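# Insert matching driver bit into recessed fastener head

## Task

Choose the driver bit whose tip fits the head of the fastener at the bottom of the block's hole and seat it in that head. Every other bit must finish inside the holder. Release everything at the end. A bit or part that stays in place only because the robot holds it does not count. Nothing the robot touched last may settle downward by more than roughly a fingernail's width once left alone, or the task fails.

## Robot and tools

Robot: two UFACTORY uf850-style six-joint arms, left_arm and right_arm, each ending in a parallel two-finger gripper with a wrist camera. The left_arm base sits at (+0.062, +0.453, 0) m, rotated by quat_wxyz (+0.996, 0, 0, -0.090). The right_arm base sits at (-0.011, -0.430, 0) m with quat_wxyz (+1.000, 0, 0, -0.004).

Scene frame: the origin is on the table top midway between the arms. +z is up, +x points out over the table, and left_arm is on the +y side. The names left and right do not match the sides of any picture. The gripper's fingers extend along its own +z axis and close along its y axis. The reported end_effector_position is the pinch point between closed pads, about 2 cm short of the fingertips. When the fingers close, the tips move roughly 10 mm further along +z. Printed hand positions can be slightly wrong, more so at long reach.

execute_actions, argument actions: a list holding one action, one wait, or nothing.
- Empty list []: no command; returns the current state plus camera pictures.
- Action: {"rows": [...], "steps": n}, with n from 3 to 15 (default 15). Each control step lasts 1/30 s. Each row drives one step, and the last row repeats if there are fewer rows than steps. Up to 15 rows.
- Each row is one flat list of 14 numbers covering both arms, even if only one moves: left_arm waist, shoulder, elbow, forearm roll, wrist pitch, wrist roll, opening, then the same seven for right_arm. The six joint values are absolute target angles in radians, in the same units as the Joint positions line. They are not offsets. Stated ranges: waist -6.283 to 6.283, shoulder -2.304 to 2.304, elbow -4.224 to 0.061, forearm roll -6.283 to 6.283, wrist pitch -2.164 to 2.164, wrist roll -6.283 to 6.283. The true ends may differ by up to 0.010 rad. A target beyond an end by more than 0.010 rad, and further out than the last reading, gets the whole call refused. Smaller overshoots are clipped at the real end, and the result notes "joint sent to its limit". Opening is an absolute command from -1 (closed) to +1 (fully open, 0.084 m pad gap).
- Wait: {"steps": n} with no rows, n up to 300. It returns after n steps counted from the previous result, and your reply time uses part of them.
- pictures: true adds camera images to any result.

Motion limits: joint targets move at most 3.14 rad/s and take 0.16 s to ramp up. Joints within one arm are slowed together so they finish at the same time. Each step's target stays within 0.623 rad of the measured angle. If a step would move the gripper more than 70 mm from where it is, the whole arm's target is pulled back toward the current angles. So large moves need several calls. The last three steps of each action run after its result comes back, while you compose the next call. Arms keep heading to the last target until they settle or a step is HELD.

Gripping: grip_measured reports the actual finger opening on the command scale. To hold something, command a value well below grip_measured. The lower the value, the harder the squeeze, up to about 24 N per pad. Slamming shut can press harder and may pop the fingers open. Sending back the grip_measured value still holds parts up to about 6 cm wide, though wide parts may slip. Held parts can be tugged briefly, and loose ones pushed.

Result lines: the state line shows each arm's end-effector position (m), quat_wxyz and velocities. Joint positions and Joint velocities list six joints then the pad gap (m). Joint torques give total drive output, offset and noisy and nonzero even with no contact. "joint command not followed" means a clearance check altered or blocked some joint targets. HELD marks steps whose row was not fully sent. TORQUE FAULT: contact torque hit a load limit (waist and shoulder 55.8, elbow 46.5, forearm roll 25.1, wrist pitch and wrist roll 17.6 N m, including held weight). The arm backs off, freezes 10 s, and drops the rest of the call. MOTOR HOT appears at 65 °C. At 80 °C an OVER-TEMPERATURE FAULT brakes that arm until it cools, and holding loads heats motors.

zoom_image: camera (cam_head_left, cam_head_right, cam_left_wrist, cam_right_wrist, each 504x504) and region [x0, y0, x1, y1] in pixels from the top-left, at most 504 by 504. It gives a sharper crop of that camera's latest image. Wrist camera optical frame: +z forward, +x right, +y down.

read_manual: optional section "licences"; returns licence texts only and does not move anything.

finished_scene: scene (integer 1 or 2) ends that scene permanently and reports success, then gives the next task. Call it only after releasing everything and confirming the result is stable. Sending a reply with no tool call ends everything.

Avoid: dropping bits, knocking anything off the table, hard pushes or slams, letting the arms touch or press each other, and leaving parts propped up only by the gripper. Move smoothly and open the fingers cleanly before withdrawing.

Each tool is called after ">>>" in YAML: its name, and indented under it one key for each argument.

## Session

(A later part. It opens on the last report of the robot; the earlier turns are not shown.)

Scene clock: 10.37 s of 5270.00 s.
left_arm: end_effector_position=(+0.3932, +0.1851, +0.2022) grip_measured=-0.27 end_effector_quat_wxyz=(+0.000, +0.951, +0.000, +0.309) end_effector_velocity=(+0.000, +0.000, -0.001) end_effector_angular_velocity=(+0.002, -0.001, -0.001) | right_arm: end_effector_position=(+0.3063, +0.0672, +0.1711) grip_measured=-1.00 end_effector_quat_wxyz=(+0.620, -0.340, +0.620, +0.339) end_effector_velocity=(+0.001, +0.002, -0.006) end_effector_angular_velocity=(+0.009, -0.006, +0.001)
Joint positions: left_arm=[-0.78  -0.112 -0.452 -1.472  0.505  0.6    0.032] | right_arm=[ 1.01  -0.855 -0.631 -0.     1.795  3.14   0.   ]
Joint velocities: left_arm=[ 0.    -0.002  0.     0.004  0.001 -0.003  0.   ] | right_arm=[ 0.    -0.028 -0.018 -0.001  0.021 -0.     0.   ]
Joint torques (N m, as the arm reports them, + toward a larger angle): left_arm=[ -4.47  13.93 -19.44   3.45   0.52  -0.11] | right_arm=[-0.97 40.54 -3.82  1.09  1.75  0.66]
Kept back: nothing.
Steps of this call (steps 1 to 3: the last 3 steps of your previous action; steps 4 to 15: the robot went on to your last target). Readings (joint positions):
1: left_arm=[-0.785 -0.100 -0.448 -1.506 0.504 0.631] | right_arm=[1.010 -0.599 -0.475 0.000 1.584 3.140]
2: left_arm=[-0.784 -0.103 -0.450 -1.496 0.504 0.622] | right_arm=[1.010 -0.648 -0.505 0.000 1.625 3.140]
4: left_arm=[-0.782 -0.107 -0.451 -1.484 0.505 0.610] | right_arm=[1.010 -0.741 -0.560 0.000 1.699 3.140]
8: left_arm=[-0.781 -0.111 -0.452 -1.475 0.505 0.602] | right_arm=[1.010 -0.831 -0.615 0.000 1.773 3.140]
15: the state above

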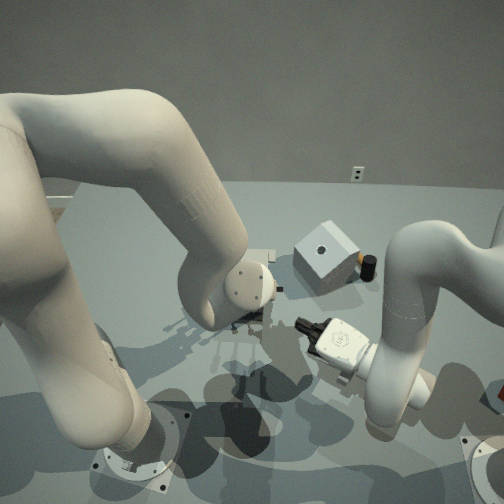

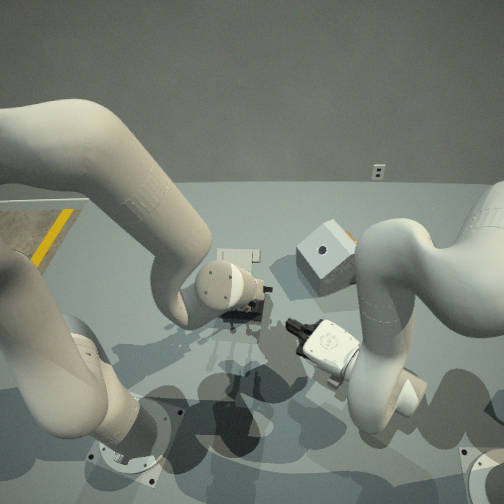

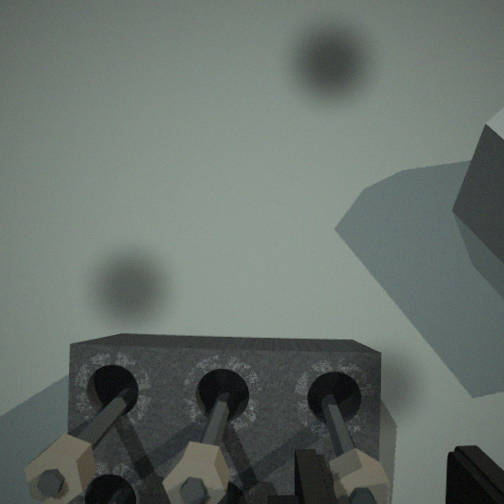

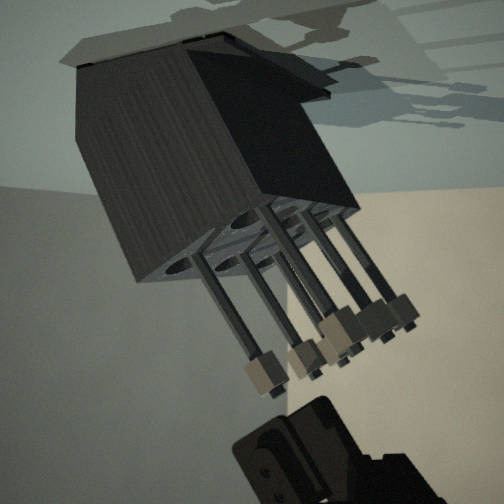

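>>> execute_actions:
  actions:
    - {"rows":[[-0.7243,-0.2515,-0.4769,-1.2215,0.5143,0.375,-0.25,1.01,-0.8588,-0.6326,0,1.797,3.14,-1]],"steps":15}

>>> execute_actions:
  actions:
    - {"rows":[[-0.7243,-0.2515,-0.4769,-1.2215,0.5143,0.375,-0.45,1.01,-0.8588,-0.6326,0,1.797,3.14,-1],[-0.7243,-0.2515,-0.4769,-1.2215,0.5143,0.375,-0.52,1.01,-0.8588,-0.6326,0,1.797,3.14,-1],[-0.7243,-0.2515,-0.4769,-1.2215,0.5143,0.375,-0.58,1.01,-0.8588,-0.6326,0,1.797,3.14,-1],[-0.7243,-0.2515,-0.4769,-1.2215,0.5143,0.375,-0.64,1.01,-0.8588,-0.6326,0,1.797,3.14,-1],[-0.7243,-0.2515,-0.4769,-1.2215,0.5143,0.375,-0.7,1.01,-0.8588,-0.6326,0,1.797,3.14,-1],[-0.7243,-0.2515,-0.4769,-1.2215,0.5143,0.375,-0.8,1.01,-0.8588,-0.6326,0,1.797,3.14,-1],[-0.7243,-0.2515,-0.4769,-1.2215,0.5143,0.375,-1,1.01,-0.8588,-0.6326,0,1.797,3.14,-1]],"steps":13}

>>> execute_actions:
  actions:
    - {"rows":[[-0.78,-0.1115,-0.4456,-1.4711,0.5053,0.5993,-1,1.01,-0.8588,-0.6326,0,1.797,3.14,-1]],"steps":13}

>>> execute_actions:
  actions:
    - {"rows":[[-0.8376,0.0173,-0.4303,-1.7227,0.5306,0.8278,-1,1.01,-0.8588,-0.6326,0,1.797,3.14,-1]],"steps":15}

>>> execute_actions:
  actions:
    - {"steps":5}
  pictures: true

Scene clock: 11.27 s of 5270.00 s.
left_arm: end_effector_position=(+0.4131, +0.1880, +0.1641) grip_measured=-0.27 end_effector_quat_wxyz=(-0.003, +0.951, -0.001, +0.308) end_effector_velocity=(+0.013, -0.002, -0.021) end_effector_angular_velocity=(-0.019, +0.001, +0.005) | right_arm: end_effector_position=(+0.3064, +0.0674, +0.1700) grip_measured=-1.00 end_effector_quat_wxyz=(+0.620, -0.340, +0.620, +0.339) end_effector_velocity=(+0.000, -0.000, -0.000) end_effector_angular_velocity=(-0.000, +0.000, -0.001)
Joint positions: left_arm=[-0.728 -0.244 -0.475 -1.236  0.514  0.389  0.032] | right_arm=[ 1.01  -0.859 -0.633  0.     1.797  3.14   0.   ]
Joint velocities: left_arm=[ 0.032 -0.074 -0.019  0.15   0.005 -0.145  0.   ] | right_arm=[-0.    -0.001 -0.001  0.     0.     0.     0.   ]
Joint torques (N m, as the arm reports them, + toward a larger angle): left_arm=[ -2.6   15.99 -16.87   4.16   0.58  -0.17] | right_arm=[-1.91 39.53 -4.16  0.83  1.69  0.78]
Steps of this call (steps 1 to 15: the robot went on to your last target; steps 16 to 27: the first 12 steps of this action). Readings (joint positions):
16: left_arm=[-0.780 -0.113 -0.452 -1.471 0.505 0.599] | right_arm=[1.010 -0.859 -0.633 -0.000 1.797 3.140]
17: left_arm=[-0.779 -0.114 -0.453 -1.468 0.505 0.596] | right_arm=[1.010 -0.859 -0.633 -0.000 1.797 3.140]
19: left_arm=[-0.771 -0.133 -0.457 -1.431 0.507 0.562] | right_arm=[1.010 -0.859 -0.633 -0.000 1.797 3.140]
23: left_arm=[-0.738 -0.218 -0.470 -1.284 0.512 0.432] | right_arm=[1.010 -0.859 -0.633 -0.000 1.797 3.140]
27: the state above

Scene clock: 11.70 s of 5270.00 s.
left_arm: end_effector_position=(+0.4142, +0.1879, +0.1620) grip_measured=-0.65 end_effector_quat_wxyz=(-0.002, +0.952, -0.001, +0.308) end_effector_velocity=(+0.001, +0.000, -0.000) end_effector_angular_velocity=(+0.000, -0.000, -0.000) | right_arm: end_effector_position=(+0.3064, +0.0674, +0.1700) grip_measured=-1.00 end_effector_quat_wxyz=(+0.620, -0.340, +0.620, +0.339) end_effector_velocity=(-0.000, +0.000, -0.000) end_effector_angular_velocity=(-0.001, +0.000, +0.000)
Joint positions: left_arm=[-0.724 -0.251 -0.477 -1.222  0.514  0.375  0.016] | right_arm=[ 1.01  -0.859 -0.633 -0.     1.797  3.14   0.   ]
Joint velocities: left_arm=[ 0.002 -0.001 -0.001  0.002  0.    -0.001  0.   ] | right_arm=[ 0.    -0.001 -0.    -0.     0.    -0.     0.   ]
Joint torques (N m, as the arm reports them, + toward a larger angle): left_arm=[ -1.61  11.83 -17.76   4.13   0.75   0.06] | right_arm=[-0.48 39.85 -3.68  0.61  1.8   0.78]
Steps of this call (steps 1 to 3: the last 3 steps of your previous action; steps 4 to 13: the first 10 steps of this action). Readings (joint positions):
4: left_arm=[-0.725 -0.249 -0.477 -1.226 0.514 0.378] | right_arm=[1.010 -0.859 -0.633 0.000 1.797 3.140]
5: left_arm=[-0.725 -0.250 -0.477 -1.225 0.514 0.378] | right_arm=[1.010 -0.859 -0.633 0.000 1.797 3.140]
7: left_arm=[-0.725 -0.250 -0.477 -1.223 0.514 0.376] | right_arm=[1.010 -0.859 -0.633 0.000 1.797 3.140]
11: left_arm=[-0.725 -0.251 -0.477 -1.222 0.514 0.375] | right_arm=[1.010 -0.859 -0.633 0.000 1.797 3.140]
13: the state above

Scene clock: 12.13 s of 5270.00 s.
left_arm: end_effector_position=(+0.3945, +0.1878, +0.1964) grip_measured=-0.65 end_effector_quat_wxyz=(-0.002, +0.951, +0.000, +0.309) end_effector_velocity=(-0.034, +0.004, +0.040) end_effector_angular_velocity=(+0.010, +0.020, -0.011) | right_arm: end_effector_position=(+0.3064, +0.0674, +0.1700) grip_measured=-1.00 end_effector_quat_wxyz=(+0.620, -0.340, +0.620, +0.339) end_effector_velocity=(-0.000, +0.000, -0.000) end_effector_angular_velocity=(-0.000, +0.000, +0.002)
Joint positions: left_arm=[-0.774 -0.127 -0.449 -1.441  0.506  0.571  0.016] | right_arm=[ 1.01  -0.859 -0.633 -0.     1.797  3.14   0.   ]
Joint velocities: left_arm=[-0.069  0.168  0.043 -0.32  -0.01   0.299 -0.   ] | right_arm=[-0.    -0.001 -0.    -0.002  0.    -0.     0.   ]
Joint torques (N m, as the arm reports them, + toward a larger angle): left_arm=[  0.65   7.52 -20.01   7.54   0.9   -0.27] | right_arm=[ 0.28 40.76 -3.56  0.75  1.7   0.7 ]
Steps of this call (steps 1 to 3: the last 3 steps of your previous action; steps 4 to 13: the first 10 steps of this action). Readings (joint positions):
4: left_arm=[-0.724 -0.251 -0.477 -1.222 0.514 0.375] | right_arm=[1.010 -0.859 -0.633 -0.000 1.797 3.140]
5: left_arm=[-0.725 -0.250 -0.477 -1.225 0.514 0.378] | right_arm=[1.010 -0.859 -0.633 -0.000 1.797 3.140]
7: left_arm=[-0.733 -0.231 -0.472 -1.261 0.513 0.412] | right_arm=[1.010 -0.859 -0.633 0.000 1.797 3.140]
11: left_arm=[-0.766 -0.145 -0.454 -1.409 0.507 0.542] | right_arm=[1.010 -0.859 -0.633 0.000 1.797 3.140]
13: the state above

Scene clock: 12.63 s of 5270.00 s.
left_arm: end_effector_position=(+0.3710, +0.1878, +0.2348) grip_measured=-0.65 end_effector_quat_wxyz=(-0.002, +0.951, -0.000, +0.308) end_effector_velocity=(-0.017, +0.004, +0.015) end_effector_angular_velocity=(+0.014, +0.017, -0.007) | right_arm: end_effector_position=(+0.3064, +0.0674, +0.1700) grip_measured=-1.00 end_effector_quat_wxyz=(+0.620, -0.340, +0.620, +0.339) end_effector_velocity=(-0.001, +0.000, -0.001) end_effector_angular_velocity=(-0.000, +0.001, +0.002)
Joint positions: left_arm=[-0.834  0.01  -0.431 -1.707  0.529  0.814  0.016] | right_arm=[ 1.01  -0.859 -0.633  0.     1.797  3.14   0.   ]
Joint velocities: left_arm=[-0.033  0.07   0.014 -0.155  0.015  0.149 -0.   ] | right_arm=[ 0.001 -0.001 -0.    -0.001  0.001  0.     0.   ]
Joint torques (N m, as the arm reports them, + toward a larger angle): left_arm=[ -3.72  12.4  -22.65   5.26   0.85  -0.55] | right_arm=[-0.1  39.86 -3.77  0.62  1.7   0.77]
Steps of this call (steps 1 to 3: the last 3 steps of your previous action; steps 4 to 15: the first 12 steps of this action). Readings (joint positions):
4: left_arm=[-0.778 -0.116 -0.446 -1.464 0.506 0.593] | right_arm=[1.010 -0.859 -0.633 -0.000 1.797 3.140]
5: left_arm=[-0.779 -0.114 -0.446 -1.469 0.506 0.598] | right_arm=[1.010 -0.859 -0.633 0.000 1.797 3.140]
7: left_arm=[-0.788 -0.094 -0.443 -1.508 0.510 0.634] | right_arm=[1.010 -0.859 -0.633 -0.000 1.797 3.140]
11: left_arm=[-0.823 -0.014 -0.435 -1.659 0.524 0.768] | right_arm=[1.010 -0.859 -0.633 0.000 1.797 3.140]
15: the state above

Scene clock: 12.80 s of 5270.00 s.
left_arm: end_effector_position=(+0.3697, +0.1880, +0.2361) grip_measured=-0.65 end_effector_quat_wxyz=(-0.003, +0.951, -0.001, +0.308) end_effector_velocity=(-0.003, -0.000, +0.004) end_effector_angular_velocity=(-0.001, +0.002, -0.001) | right_arm: end_effector_position=(+0.3064, +0.0674, +0.1700) grip_measured=-1.00 end_effector_quat_wxyz=(+0.620, -0.340, +0.620, +0.339) end_effector_velocity=(+0.000, -0.000, -0.000) end_effector_angular_velocity=(-0.001, -0.000, -0.002)
Joint positions: left_arm=[-0.837  0.015 -0.43  -1.72   0.53   0.825  0.016] | right_arm=[ 1.01  -0.859 -0.633 -0.     1.797  3.14   0.   ]
Joint velocities: left_arm=[-0.007  0.015  0.002 -0.028  0.002  0.025  0.   ] | right_arm=[ 0.    -0.     0.     0.002 -0.    -0.     0.   ]
Joint torques (N m, as the arm reports them, + toward a larger angle): left_arm=[ -6.42  11.51 -21.64   4.66   0.71  -0.28] | right_arm=[-0.46 40.01 -3.75  1.07  1.75  0.74]
Kept back: nothing.
Steps of this call (steps 1 to 3: the last 3 steps of your previous action; steps 4 to 5: the robot went on to your last target). Readings (joint positions):
1: left_arm=[-0.835 0.012 -0.431 -1.712 0.530 0.818] | right_arm=[1.010 -0.859 -0.633 -0.000 1.797 3.140]
2: left_arm=[-0.836 0.013 -0.431 -1.715 0.530 0.821] | right_arm=[1.010 -0.859 -0.633 -0.000 1.797 3.140]
4: left_arm=[-0.837 0.015 -0.430 -1.718 0.530 0.824] | right_arm=[1.010 -0.859 -0.633 0.000 1.797 3.140]
5: the state above

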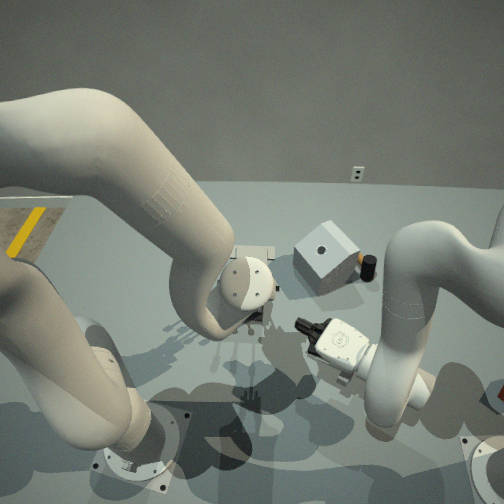

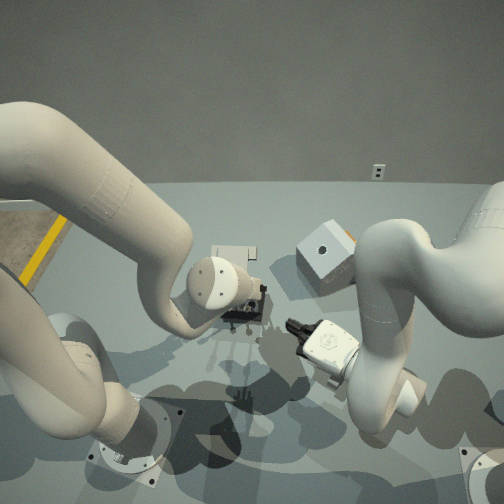

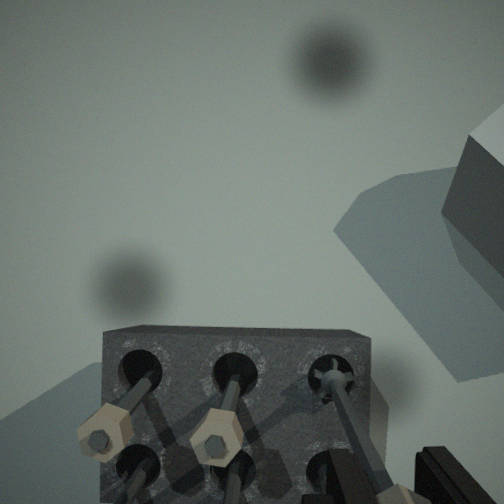

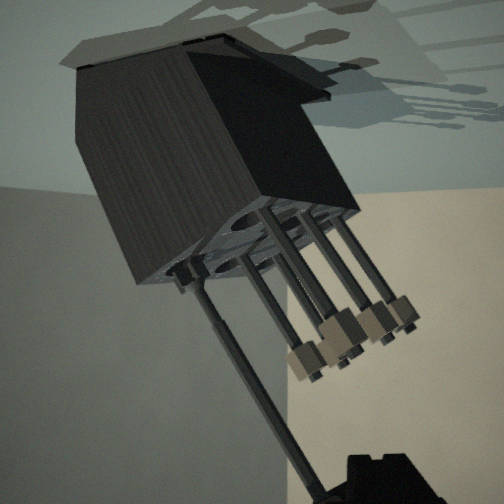

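>>> zoom_image:
  camera: "cam_left_wrist"
  region: [290, 340, 370, 420]

>>> zoom_image:
  camera: "cam_right_wrist"
  region: [150, 235, 230, 315]

Region (290, 340, 370, 420) of cam_left_wrist's 504x504 image, scaled by 6.300, with more detail than that image has.

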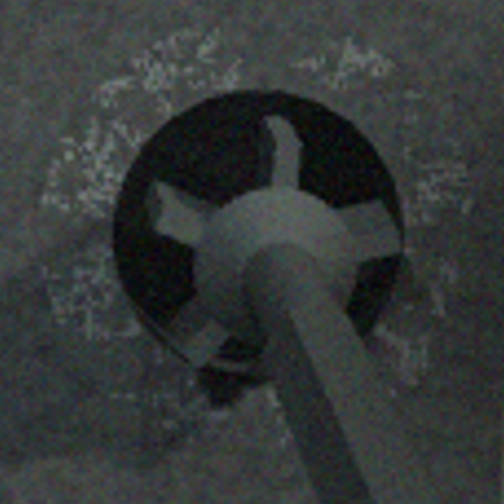

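Region (150, 235, 230, 315) of cam_right_wrist's 504x504 image, scaled by 6.300, with more detail than that image has.

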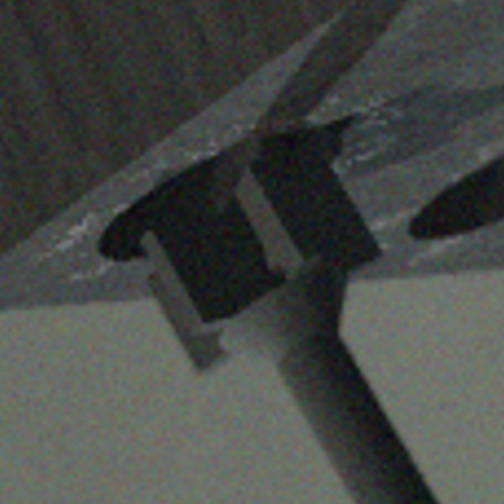

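>>> execute_actions:
  actions:
    - {"rows":[[-0.8176,-0.027,-0.4356,-1.636,0.5205,0.749,-1,1.01,-0.8588,-0.6326,0,1.797,3.14,-1]],"steps":12}

>>> execute_actions:
  actions:
    - {"rows":[[-0.78,-0.1115,-0.4456,-1.4711,0.5053,0.5993,-1,1.01,-0.8588,-0.6326,0,1.797,3.14,-1]],"steps":12}
  pictures: true

Scene clock: 13.60 s of 5270.00 s.
left_arm: end_effector_position=(+0.3769, +0.1877, +0.2258) grip_measured=-0.65 end_effector_quat_wxyz=(-0.003, +0.951, -0.001, +0.309) end_effector_velocity=(+0.009, -0.002, -0.010) end_effector_angular_velocity=(-0.008, -0.005, +0.003) | right_arm: end_effector_position=(+0.3064, +0.0674, +0.1700) grip_measured=-1.00 end_effector_quat_wxyz=(+0.620, -0.340, +0.620, +0.339) end_effector_velocity=(-0.000, +0.000, -0.000) end_effector_angular_velocity=(-0.000, +0.000, +0.000)
Joint positions: left_arm=[-0.82  -0.023 -0.435 -1.645  0.522  0.757  0.016] | right_arm=[ 1.01  -0.859 -0.633  0.     1.797  3.14   0.   ]
Joint velocities: left_arm=[ 0.02  -0.042 -0.007  0.092 -0.01  -0.088  0.   ] | right_arm=[ 0. -0. -0.  0. -0. -0.  0.]
Joint torques (N m, as the arm reports them, + toward a larger angle): left_arm=[ -5.66  14.47 -22.69   3.48   0.54  -0.51] | right_arm=[-1.16 39.36 -3.55  0.92  1.77  0.68]
Steps of this call (steps 1 to 15: the robot went on to your last target; steps 16 to 24: the first 9 steps of this action). Readings (joint positions):
16: left_arm=[-0.838 0.017 -0.430 -1.723 0.531 0.828] | right_arm=[1.010 -0.859 -0.633 0.000 1.797 3.140]
17: left_arm=[-0.837 0.016 -0.431 -1.720 0.530 0.825] | right_arm=[1.010 -0.859 -0.633 0.000 1.797 3.140]
19: left_arm=[-0.830 0.002 -0.433 -1.691 0.527 0.798] | right_arm=[1.010 -0.859 -0.633 -0.000 1.797 3.140]
23: left_arm=[-0.820 -0.021 -0.435 -1.648 0.522 0.761] | right_arm=[1.010 -0.859 -0.633 -0.000 1.797 3.140]
24: the state above

Scene clock: 14.00 s of 5270.00 s.
left_arm: end_effector_position=(+0.3895, +0.1882, +0.2031) grip_measured=-0.65 end_effector_quat_wxyz=(-0.003, +0.951, -0.001, +0.308) end_effector_velocity=(+0.018, -0.002, -0.033) end_effector_angular_velocity=(-0.017, +0.007, +0.002) | right_arm: end_effector_position=(+0.3064, +0.0674, +0.1700) grip_measured=-1.00 end_effector_quat_wxyz=(+0.620, -0.340, +0.620, +0.339) end_effector_velocity=(-0.000, +0.000, +0.001) end_effector_angular_velocity=(+0.001, -0.001, +0.000)
Joint positions: left_arm=[-0.785 -0.101 -0.444 -1.493  0.507  0.62   0.016] | right_arm=[ 1.01  -0.859 -0.633 -0.     1.797  3.14   0.   ]
Joint velocities: left_arm=[ 0.052 -0.114 -0.017  0.238 -0.023 -0.223  0.   ] | right_arm=[ 0.     0.001 -0.    -0.     0.     0.     0.   ]
Joint torques (N m, as the arm reports them, + toward a larger angle): left_arm=[ -7.58  17.27 -20.     3.01   1.03  -0.13] | right_arm=[-1.28 39.65 -3.71  0.5   1.76  0.7 ]
Steps of this call (steps 1 to 3: the last 3 steps of your previous action; steps 4 to 12: the first 9 steps of this action). Readings (joint positions):
4: left_arm=[-0.818 -0.026 -0.435 -1.638 0.521 0.751] | right_arm=[1.010 -0.859 -0.633 -0.000 1.797 3.140]
5: left_arm=[-0.817 -0.027 -0.436 -1.635 0.520 0.747] | right_arm=[1.010 -0.859 -0.633 0.000 1.797 3.140]
7: left_arm=[-0.809 -0.045 -0.438 -1.598 0.517 0.713] | right_arm=[1.010 -0.859 -0.633 -0.000 1.797 3.140]
11: left_arm=[-0.787 -0.096 -0.443 -1.503 0.508 0.629] | right_arm=[1.010 -0.859 -0.633 0.000 1.797 3.140]
12: the state above

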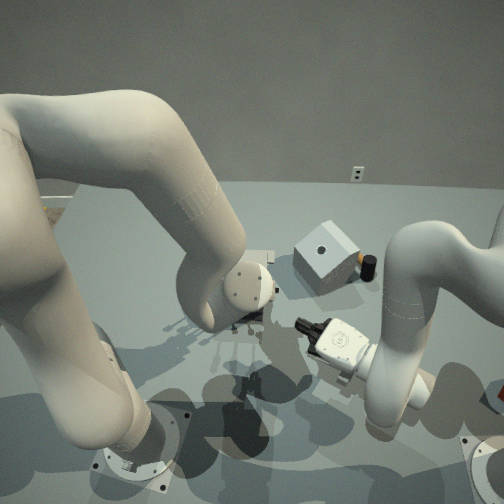

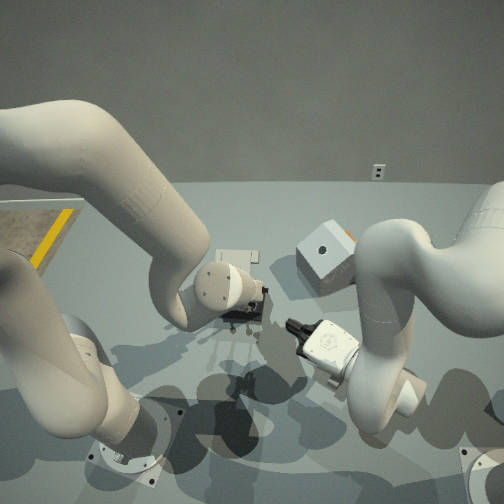

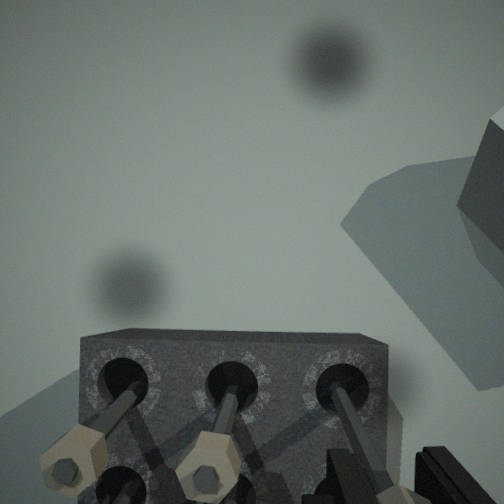

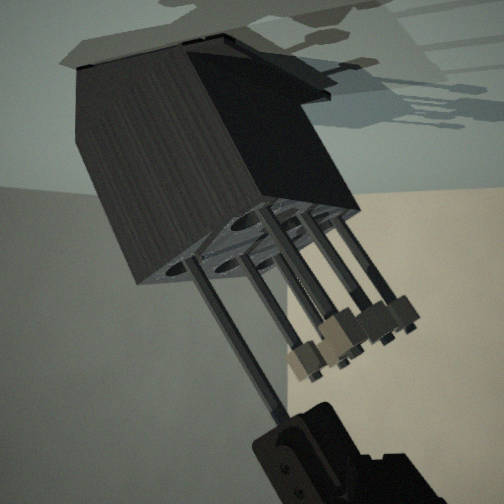

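>>> execute_actions:
  actions:
    - {"rows":[[-0.7262,-0.2468,-0.4758,-1.2298,0.514,0.3825,-1,1.01,-0.8588,-0.6326,0,1.797,3.14,-1]],"steps":15}

>>> execute_actions:
  actions:
    - {"rows":[[-0.7262,-0.2468,-0.4758,-1.2298,0.514,0.3825,-0.6,1.01,-0.8588,-0.6326,0,1.797,3.14,-1],[-0.7262,-0.2468,-0.4758,-1.2298,0.514,0.3825,-0.5,1.01,-0.8588,-0.6326,0,1.797,3.14,-1],[-0.7262,-0.2468,-0.4758,-1.2298,0.514,0.3825,-0.25,1.01,-0.8588,-0.6326,0,1.797,3.14,-1]],"steps":6}

>>> execute_actions:
  actions:
    - {"rows":[[-0.78,-0.1115,-0.4456,-1.4711,0.5053,0.5993,-0.25,1.01,-0.8588,-0.6326,0,1.797,3.14,-1]],"steps":13}

>>> execute_actions:
  actions:
    - {"rows":[[-0.6759,-0.0167,-0.3461,-1.3429,0.4734,0.5657,-0.25,1.01,-0.8588,-0.6326,0,1.797,3.14,-1]],"steps":15}
  pictures: true

Scene clock: 14.60 s of 5270.00 s.
left_arm: end_effector_position=(+0.4123, +0.1881, +0.1653) grip_measured=-0.65 end_effector_quat_wxyz=(-0.003, +0.951, -0.001, +0.308) end_effector_velocity=(+0.013, -0.003, -0.019) end_effector_angular_velocity=(-0.017, -0.003, +0.004) | right_arm: end_effector_position=(+0.3064, +0.0674, +0.1700) grip_measured=-1.00 end_effector_quat_wxyz=(+0.620, -0.340, +0.620, +0.339) end_effector_velocity=(-0.001, +0.000, -0.000) end_effector_angular_velocity=(-0.000, +0.000, +0.002)
Joint positions: left_arm=[-0.729 -0.239 -0.474 -1.244  0.513  0.396  0.016] | right_arm=[ 1.01  -0.859 -0.633  0.     1.797  3.14   0.   ]
Joint velocities: left_arm=[ 0.03  -0.071 -0.02   0.142  0.008 -0.136 -0.   ] | right_arm=[ 0.     0.     0.001 -0.001  0.    -0.     0.   ]
Joint torques (N m, as the arm reports them, + toward a larger angle): left_arm=[ -4.04  21.43 -16.59   2.48   1.04   0.42] | right_arm=[-1.25 39.72 -3.44  0.78  1.8   0.69]
Steps of this call (steps 1 to 3: the last 3 steps of your previous action; steps 4 to 6: the robot went on to your last target; steps 7 to 18: the first 12 steps of this action). Readings (joint positions):
7: left_arm=[-0.781 -0.110 -0.446 -1.473 0.506 0.601] | right_arm=[1.010 -0.859 -0.633 0.000 1.797 3.140]
8: left_arm=[-0.780 -0.112 -0.446 -1.470 0.506 0.597] | right_arm=[1.010 -0.859 -0.633 -0.000 1.797 3.140]
10: left_arm=[-0.772 -0.132 -0.451 -1.432 0.507 0.563] | right_arm=[1.010 -0.859 -0.633 -0.000 1.797 3.140]
14: left_arm=[-0.739 -0.215 -0.468 -1.289 0.512 0.437] | right_arm=[1.010 -0.859 -0.633 0.000 1.797 3.140]
18: the state above

Scene clock: 14.80 s of 5270.00 s.
left_arm: end_effector_position=(+0.4134, +0.1880, +0.1636) grip_measured=-0.55 end_effector_quat_wxyz=(-0.002, +0.951, -0.000, +0.308) end_effector_velocity=(+0.002, +0.001, -0.003) end_effector_angular_velocity=(+0.001, -0.002, +0.001) | right_arm: end_effector_position=(+0.3064, +0.0674, +0.1700) grip_measured=-1.00 end_effector_quat_wxyz=(+0.620, -0.340, +0.620, +0.339) end_effector_velocity=(+0.000, +0.000, -0.000) end_effector_angular_velocity=(-0.001, +0.001, +0.000)
Joint positions: left_arm=[-0.727 -0.245 -0.476 -1.232  0.514  0.384  0.02 ] | right_arm=[ 1.01  -0.859 -0.633 -0.     1.797  3.14   0.   ]
Joint velocities: left_arm=[ 0.005 -0.011 -0.002  0.019  0.004 -0.016  0.219] | right_arm=[-0.    -0.    -0.    -0.    -0.001  0.     0.   ]
Joint torques (N m, as the arm reports them, + toward a larger angle): left_arm=[ -4.99  18.02 -17.68   3.43   0.8    0.12] | right_arm=[-1.43 39.93 -3.59  1.16  1.82  0.74]
Steps of this call (steps 1 to 3: the last 3 steps of your previous action; steps 4 to 6: the first 3 steps of this action). Readings (joint positions):
4: left_arm=[-0.727 -0.244 -0.475 -1.234 0.514 0.386] | right_arm=[1.010 -0.859 -0.633 -0.000 1.797 3.140]
5: left_arm=[-0.727 -0.245 -0.475 -1.233 0.514 0.385] | right_arm=[1.010 -0.859 -0.633 0.000 1.797 3.140]
6: the state above

Scene clock: 15.23 s of 5270.00 s.
left_arm: end_effector_position=(+0.3944, +0.1876, +0.1968) grip_measured=-0.27 end_effector_quat_wxyz=(-0.002, +0.951, +0.000, +0.309) end_effector_velocity=(-0.034, +0.004, +0.036) end_effector_angular_velocity=(+0.012, +0.023, -0.012) | right_arm: end_effector_position=(+0.3064, +0.0674, +0.1700) grip_measured=-1.00 end_effector_quat_wxyz=(+0.620, -0.340, +0.620, +0.339) end_effector_velocity=(-0.000, +0.001, +0.000) end_effector_angular_velocity=(+0.001, +0.000, +0.002)
Joint positions: left_arm=[-0.774 -0.126 -0.449 -1.443  0.506  0.573  0.032] | right_arm=[ 1.01  -0.859 -0.633 -0.     1.797  3.14   0.   ]
Joint velocities: left_arm=[-0.066  0.156  0.042 -0.301 -0.012  0.282 -0.   ] | right_arm=[ 0.001  0.001 -0.    -0.001 -0.     0.     0.   ]
Joint torques (N m, as the arm reports them, + toward a larger angle): left_arm=[ -0.09   8.76 -20.35   8.44   0.68  -0.51] | right_arm=[-0.42 40.27 -3.87  0.76  1.71  0.71]
Steps of this call (steps 1 to 3: the last 3 steps of your previous action; steps 4 to 13: the first 10 steps of this action). Readings (joint positions):
4: left_arm=[-0.726 -0.246 -0.476 -1.231 0.514 0.383] | right_arm=[1.010 -0.859 -0.633 0.000 1.797 3.140]
5: left_arm=[-0.727 -0.245 -0.475 -1.233 0.514 0.386] | right_arm=[1.010 -0.859 -0.633 -0.000 1.797 3.140]
7: left_arm=[-0.735 -0.226 -0.470 -1.270 0.513 0.420] | right_arm=[1.010 -0.859 -0.633 0.000 1.797 3.140]
11: left_arm=[-0.767 -0.143 -0.453 -1.413 0.508 0.545] | right_arm=[1.010 -0.859 -0.633 0.000 1.797 3.140]
13: the state above

Scene clock: 15.73 s of 5270.00 s.
left_arm: end_effector_position=(+0.3934, +0.2351, +0.2016) grip_measured=-0.27 end_effector_quat_wxyz=(-0.000, +0.951, +0.000, +0.309) end_effector_velocity=(-0.001, +0.018, -0.000) end_effector_angular_velocity=(-0.004, +0.002, -0.002) | right_arm: end_effector_position=(+0.3064, +0.0674, +0.1700) grip_measured=-1.00 end_effector_quat_wxyz=(+0.620, -0.340, +0.620, +0.339) end_effector_velocity=(+0.000, -0.000, -0.000) end_effector_angular_velocity=(-0.000, -0.000, -0.002)
Joint positions: left_arm=[-0.68  -0.021 -0.35  -1.348  0.475  0.567  0.032] | right_arm=[ 1.01  -0.859 -0.633  0.     1.797  3.14   0.   ]
Joint velocities: left_arm=[ 0.041  0.037  0.038  0.051 -0.017 -0.013 -0.   ] | right_arm=[-0.    -0.     0.     0.002  0.    -0.     0.   ]
Joint torques (N m, as the arm reports them, + toward a larger angle): left_arm=[ -5.8   11.23 -20.38   4.11   0.43   0.  ] | right_arm=[-0.54 39.06 -3.6   0.93  1.74  0.75]
Steps of this call (steps 1 to 3: the last 3 steps of your previous action; steps 4 to 15: the first 12 steps of this action). Readings (joint positions):
4: left_arm=[-0.778 -0.116 -0.446 -1.464 0.506 0.593] | right_arm=[1.010 -0.859 -0.633 0.000 1.797 3.140]
5: left_arm=[-0.776 -0.113 -0.444 -1.463 0.504 0.594] | right_arm=[1.010 -0.859 -0.633 0.000 1.797 3.140]
7: left_arm=[-0.750 -0.087 -0.418 -1.431 0.495 0.587] | right_arm=[1.010 -0.859 -0.633 0.000 1.797 3.140]
11: left_arm=[-0.693 -0.032 -0.362 -1.364 0.479 0.571] | right_arm=[1.010 -0.859 -0.633 0.000 1.797 3.140]
15: the state above

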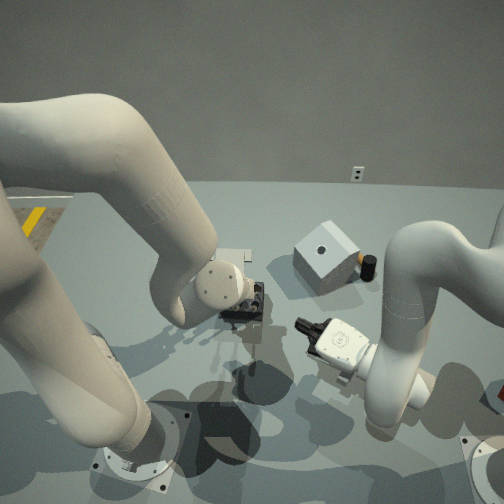

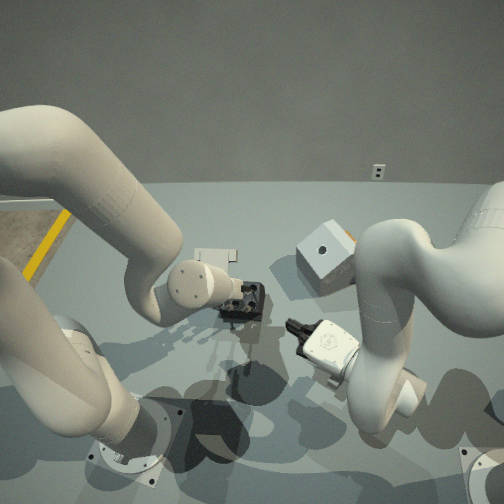

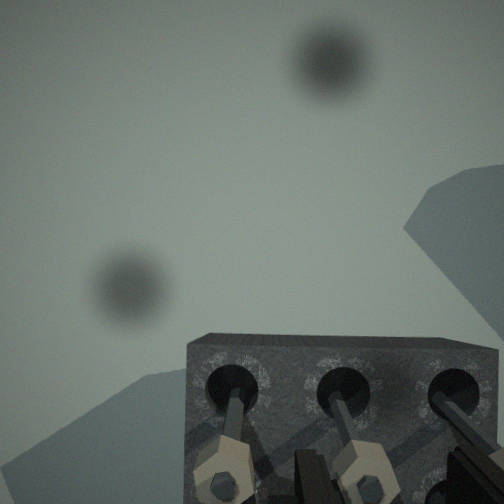

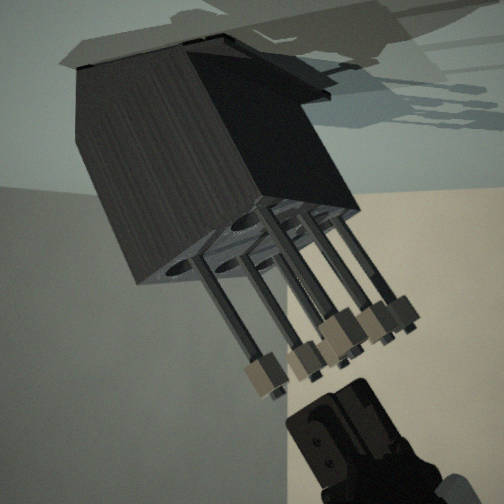

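>>> execute_actions:
  actions:
    - {"rows":[[-0.6178,-0.1783,-0.3812,-1.0543,0.5055,0.3026,-0.32,1.01,-0.8588,-0.6326,0,1.797,3.14,-1]],"steps":15}

>>> execute_actions:
  actions:
    - {"rows":[[-0.6178,-0.1783,-0.3812,-1.0543,0.5055,0.3026,-0.45,1.01,-0.8588,-0.6326,0,1.797,3.14,-1],[-0.6178,-0.1783,-0.3812,-1.0543,0.5055,0.3026,-0.52,1.01,-0.8588,-0.6326,0,1.797,3.14,-1],[-0.6178,-0.1783,-0.3812,-1.0543,0.5055,0.3026,-0.58,1.01,-0.8588,-0.6326,0,1.797,3.14,-1],[-0.6178,-0.1783,-0.3812,-1.0543,0.5055,0.3026,-0.64,1.01,-0.8588,-0.6326,0,1.797,3.14,-1],[-0.6178,-0.1783,-0.3812,-1.0543,0.5055,0.3026,-0.7,1.01,-0.8588,-0.6326,0,1.797,3.14,-1],[-0.6178,-0.1783,-0.3812,-1.0543,0.5055,0.3026,-0.8,1.01,-0.8588,-0.6326,0,1.797,3.14,-1],[-0.6178,-0.1783,-0.3812,-1.0543,0.5055,0.3026,-1,1.01,-0.8588,-0.6326,0,1.797,3.14,-1]],"steps":12}

>>> execute_actions:
  actions:
    - {"rows":[[-0.6759,-0.0167,-0.3461,-1.3429,0.4734,0.5657,-1,1.01,-0.8588,-0.6326,0,1.797,3.14,-1]],"steps":12}

>>> execute_actions:
  actions:
    - {"rows":[[-0.7225,0.0999,-0.3313,-1.5864,0.4799,0.7908,-1,1.01,-0.8588,-0.6326,0,1.797,3.14,-1]],"steps":15}

>>> execute_actions:
  actions:
    - {"steps":4}
  pictures: true

>>> zoom_image:
  camera: "cam_left_wrist"
  region: [290, 340, 370, 420]

>>> zoom_image:
  camera: "cam_right_wrist"
  region: [195, 230, 275, 310]

Scene clock: 16.37 s of 5270.00 s.
left_arm: end_effector_position=(+0.4151, +0.2373, +0.1655) grip_measured=-0.34 end_effector_quat_wxyz=(-0.001, +0.951, -0.000, +0.309) end_effector_velocity=(+0.016, -0.004, -0.023) end_effector_angular_velocity=(-0.027, -0.001, +0.005) | right_arm: end_effector_position=(+0.3064, +0.0674, +0.1700) grip_measured=-1.00 end_effector_quat_wxyz=(+0.620, -0.340, +0.620, +0.339) end_effector_velocity=(+0.000, +0.000, +0.000) end_effector_angular_velocity=(+0.001, -0.000, +0.000)
Joint positions: left_arm=[-0.622 -0.168 -0.379 -1.073  0.503  0.32   0.029] | right_arm=[ 1.01  -0.859 -0.633  0.     1.797  3.14   0.   ]
Joint velocities: left_arm=[ 0.039 -0.097 -0.027  0.194  0.022 -0.188  0.   ] | right_arm=[-0.     0.    -0.    -0.001 -0.    -0.     0.   ]
Joint torques (N m, as the arm reports them, + toward a larger angle): left_arm=[ -6.82  20.57 -16.89   2.4    1.09  -0.33] | right_arm=[-0.76 39.93 -3.33  1.01  1.78  0.65]
Steps of this call (steps 1 to 3: the last 3 steps of your previous action; steps 4 to 7: the robot went on to your last target; steps 8 to 19: the first 12 steps of this action). Readings (joint positions):
8: left_arm=[-0.676 -0.017 -0.347 -1.343 0.473 0.566] | right_arm=[1.010 -0.859 -0.633 0.000 1.797 3.140]
9: left_arm=[-0.676 -0.018 -0.347 -1.340 0.474 0.563] | right_arm=[1.010 -0.859 -0.633 -0.000 1.797 3.140]
11: left_arm=[-0.668 -0.038 -0.351 -1.303 0.478 0.528] | right_arm=[1.010 -0.859 -0.633 0.000 1.797 3.140]
15: left_arm=[-0.634 -0.134 -0.371 -1.135 0.496 0.378] | right_arm=[1.010 -0.859 -0.633 0.000 1.797 3.140]
19: the state above

Scene clock: 16.77 s of 5270.00 s.
left_arm: end_effector_position=(+0.4166, +0.2368, +0.1634) grip_measured=-0.61 end_effector_quat_wxyz=(+0.000, +0.951, +0.000, +0.309) end_effector_velocity=(+0.001, +0.000, -0.000) end_effector_angular_velocity=(+0.001, -0.002, -0.001) | right_arm: end_effector_position=(+0.3064, +0.0674, +0.1700) grip_measured=-1.00 end_effector_quat_wxyz=(+0.620, -0.340, +0.620, +0.339) end_effector_velocity=(+0.000, +0.000, +0.000) end_effector_angular_velocity=(+0.001, -0.000, +0.000)
Joint positions: left_arm=[-0.618 -0.178 -0.381 -1.055  0.505  0.303  0.017] | right_arm=[ 1.01  -0.859 -0.633 -0.     1.797  3.14   0.   ]
Joint velocities: left_arm=[ 0.001 -0.002 -0.     0.004  0.003 -0.002  0.   ] | right_arm=[-0.    -0.    -0.001 -0.     0.001  0.     0.   ]
Joint torques (N m, as the arm reports them, + toward a larger angle): left_arm=[ -3.     8.85 -16.25   4.51   0.73  -0.25] | right_arm=[ 0.05 39.91 -4.1   0.97  1.74  0.69]
Steps of this call (steps 1 to 3: the last 3 steps of your previous action; steps 4 to 12: the first 9 steps of this action). Readings (joint positions):
4: left_arm=[-0.619 -0.175 -0.381 -1.059 0.505 0.307] | right_arm=[1.010 -0.859 -0.633 0.000 1.797 3.140]
5: left_arm=[-0.619 -0.176 -0.381 -1.058 0.505 0.306] | right_arm=[1.010 -0.859 -0.633 0.000 1.797 3.140]
7: left_arm=[-0.618 -0.177 -0.381 -1.056 0.505 0.304] | right_arm=[1.010 -0.859 -0.633 -0.000 1.797 3.140]
11: left_arm=[-0.618 -0.178 -0.381 -1.055 0.505 0.303] | right_arm=[1.010 -0.859 -0.633 0.000 1.797 3.140]
12: the state above

Scene clock: 17.17 s of 5270.00 s.
left_arm: end_effector_position=(+0.3986, +0.2370, +0.1955) grip_measured=-0.61 end_effector_quat_wxyz=(-0.001, +0.950, +0.001, +0.311) end_effector_velocity=(-0.056, -0.003, +0.078) end_effector_angular_velocity=(-0.022, +0.019, -0.015) | right_arm: end_effector_position=(+0.3064, +0.0674, +0.1700) grip_measured=-1.00 end_effector_quat_wxyz=(+0.620, -0.340, +0.620, +0.339) end_effector_velocity=(+0.000, +0.000, +0.000) end_effector_angular_velocity=(+0.000, -0.000, -0.001)
Joint positions: left_arm=[-0.665 -0.046 -0.353 -1.288  0.48   0.514  0.017] | right_arm=[ 1.01  -0.859 -0.633  0.     1.797  3.14   0.   ]
Joint velocities: left_arm=[-0.128  0.349  0.075 -0.619 -0.069  0.567 -0.   ] | right_arm=[-0.     0.001 -0.     0.001 -0.001 -0.     0.   ]
Joint torques (N m, as the arm reports them, + toward a larger angle): left_arm=[ -3.02   0.74 -20.43  10.1    1.21  -0.86] | right_arm=[-0.94 38.24 -3.73  1.21  1.7   0.88]
Steps of this call (steps 1 to 3: the last 3 steps of your previous action; steps 4 to 12: the first 9 steps of this action). Readings (joint positions):
4: left_arm=[-0.618 -0.178 -0.381 -1.055 0.506 0.303] | right_arm=[1.010 -0.859 -0.633 0.000 1.797 3.140]
5: left_arm=[-0.619 -0.177 -0.381 -1.057 0.505 0.306] | right_arm=[1.010 -0.859 -0.633 0.000 1.797 3.140]
7: left_arm=[-0.626 -0.158 -0.376 -1.094 0.501 0.340] | right_arm=[1.010 -0.859 -0.633 0.000 1.797 3.140]
11: left_arm=[-0.660 -0.061 -0.356 -1.262 0.483 0.491] | right_arm=[1.010 -0.859 -0.633 -0.000 1.797 3.140]
12: the state above

Scene clock: 17.67 s of 5270.00 s.
left_arm: end_effector_position=(+0.3775, +0.2370, +0.2285) grip_measured=-0.61 end_effector_quat_wxyz=(-0.000, +0.951, +0.000, +0.310) end_effector_velocity=(-0.013, +0.002, +0.012) end_effector_angular_velocity=(+0.010, +0.013, -0.008) | right_arm: end_effector_position=(+0.3064, +0.0674, +0.1700) grip_measured=-1.00 end_effector_quat_wxyz=(+0.620, -0.340, +0.620, +0.339) end_effector_velocity=(+0.000, +0.000, +0.001) end_effector_angular_velocity=(+0.001, -0.001, -0.001)
Joint positions: left_arm=[-0.72   0.093 -0.332 -1.572  0.48   0.777  0.017] | right_arm=[ 1.01  -0.859 -0.633  0.     1.797  3.14   0.   ]
Joint velocities: left_arm=[-0.027  0.063  0.012 -0.148  0.004  0.146  0.   ] | right_arm=[ 0.     0.001 -0.     0.002  0.    -0.     0.   ]
Joint torques (N m, as the arm reports them, + toward a larger angle): left_arm=[ -4.15   9.34 -23.63   5.7    0.41  -0.16] | right_arm=[-0.48 39.05 -3.47  0.54  1.76  0.65]
Steps of this call (steps 1 to 3: the last 3 steps of your previous action; steps 4 to 15: the first 12 steps of this action). Readings (joint positions):
4: left_arm=[-0.673 -0.024 -0.348 -1.329 0.475 0.553] | right_arm=[1.010 -0.859 -0.633 0.000 1.797 3.140]
5: left_arm=[-0.674 -0.021 -0.347 -1.336 0.475 0.560] | right_arm=[1.010 -0.859 -0.633 0.000 1.797 3.140]
7: left_arm=[-0.682 -0.002 -0.344 -1.378 0.475 0.599] | right_arm=[1.010 -0.859 -0.633 -0.000 1.797 3.140]
11: left_arm=[-0.711 0.071 -0.335 -1.525 0.479 0.733] | right_arm=[1.010 -0.859 -0.633 -0.000 1.797 3.140]
15: the state above

Scene clock: 17.80 s of 5270.00 s.
left_arm: end_effector_position=(+0.3766, +0.2371, +0.2295) grip_measured=-0.61 end_effector_quat_wxyz=(-0.000, +0.951, -0.000, +0.309) end_effector_velocity=(-0.002, +0.000, +0.005) end_effector_angular_velocity=(-0.001, +0.001, -0.000) | right_arm: end_effector_position=(+0.3064, +0.0674, +0.1700) grip_measured=-1.00 end_effector_quat_wxyz=(+0.620, -0.340, +0.620, +0.339) end_effector_velocity=(+0.000, -0.000, +0.000) end_effector_angular_velocity=(+0.001, -0.001, -0.001)
Joint positions: left_arm=[-0.722  0.098 -0.331 -1.582  0.48   0.787  0.017] | right_arm=[ 1.01  -0.859 -0.633 -0.     1.797  3.14   0.   ]
Joint velocities: left_arm=[-0.006  0.018  0.001 -0.037  0.001  0.036  0.   ] | right_arm=[-0.001  0.     0.    -0.     0.001 -0.     0.   ]
Joint torques (N m, as the arm reports them, + toward a larger angle): left_arm=[ -4.87  10.72 -22.54   3.33   0.48   0.05] | right_arm=[-0.82 39.98 -3.52  0.74  1.71  0.69]
Kept back: nothing.
Steps of this call (steps 1 to 3: the last 3 steps of your previous action; step 4: the robot went on to your last target). Readings (joint positions):
1: left_arm=[-0.720 0.095 -0.332 -1.576 0.480 0.781] | right_arm=[1.010 -0.859 -0.633 0.000 1.797 3.140]
2: left_arm=[-0.721 0.096 -0.332 -1.579 0.480 0.784] | right_arm=[1.010 -0.859 -0.633 -0.000 1.797 3.140]
4: the state above

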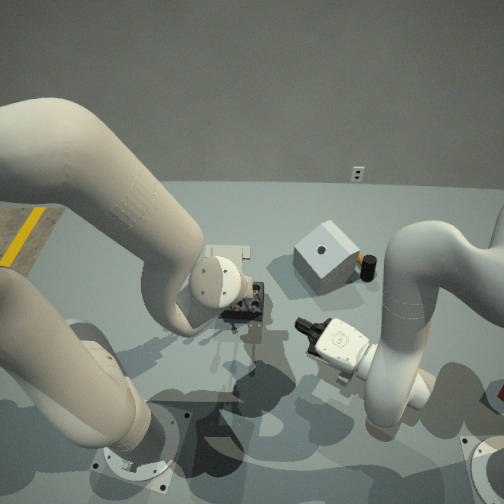

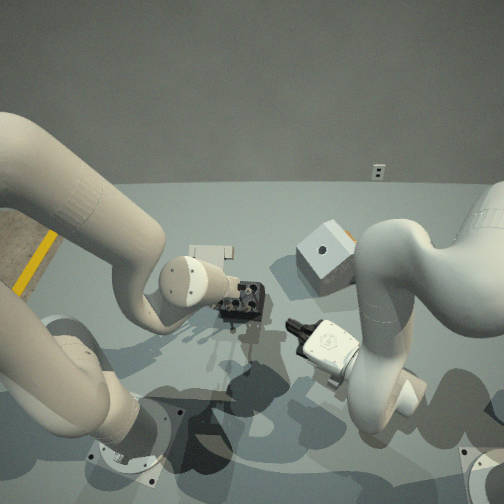

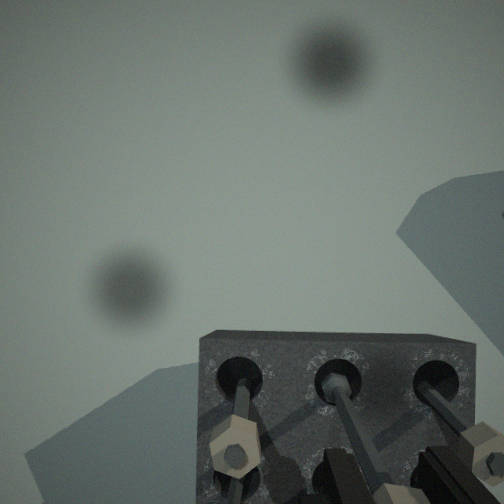

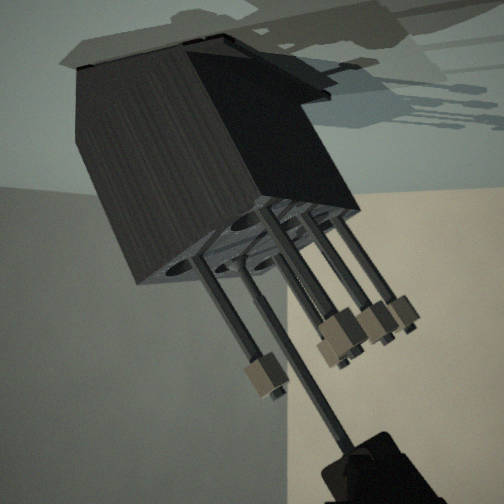

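Region (290, 340, 370, 420) of cam_left_wrist's 504x504 image, scaled by 6.300, with more detail than that image has.

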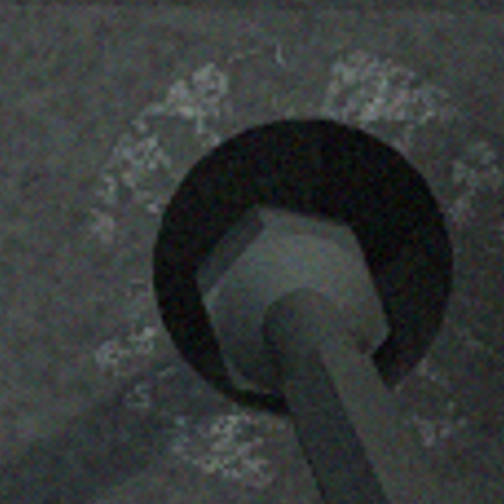

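Region (195, 230, 275, 310) of cam_right_wrist's 504x504 image, scaled by 6.300, with more detail than that image has.

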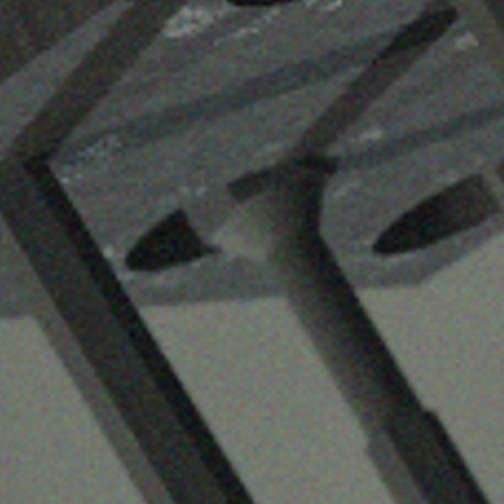

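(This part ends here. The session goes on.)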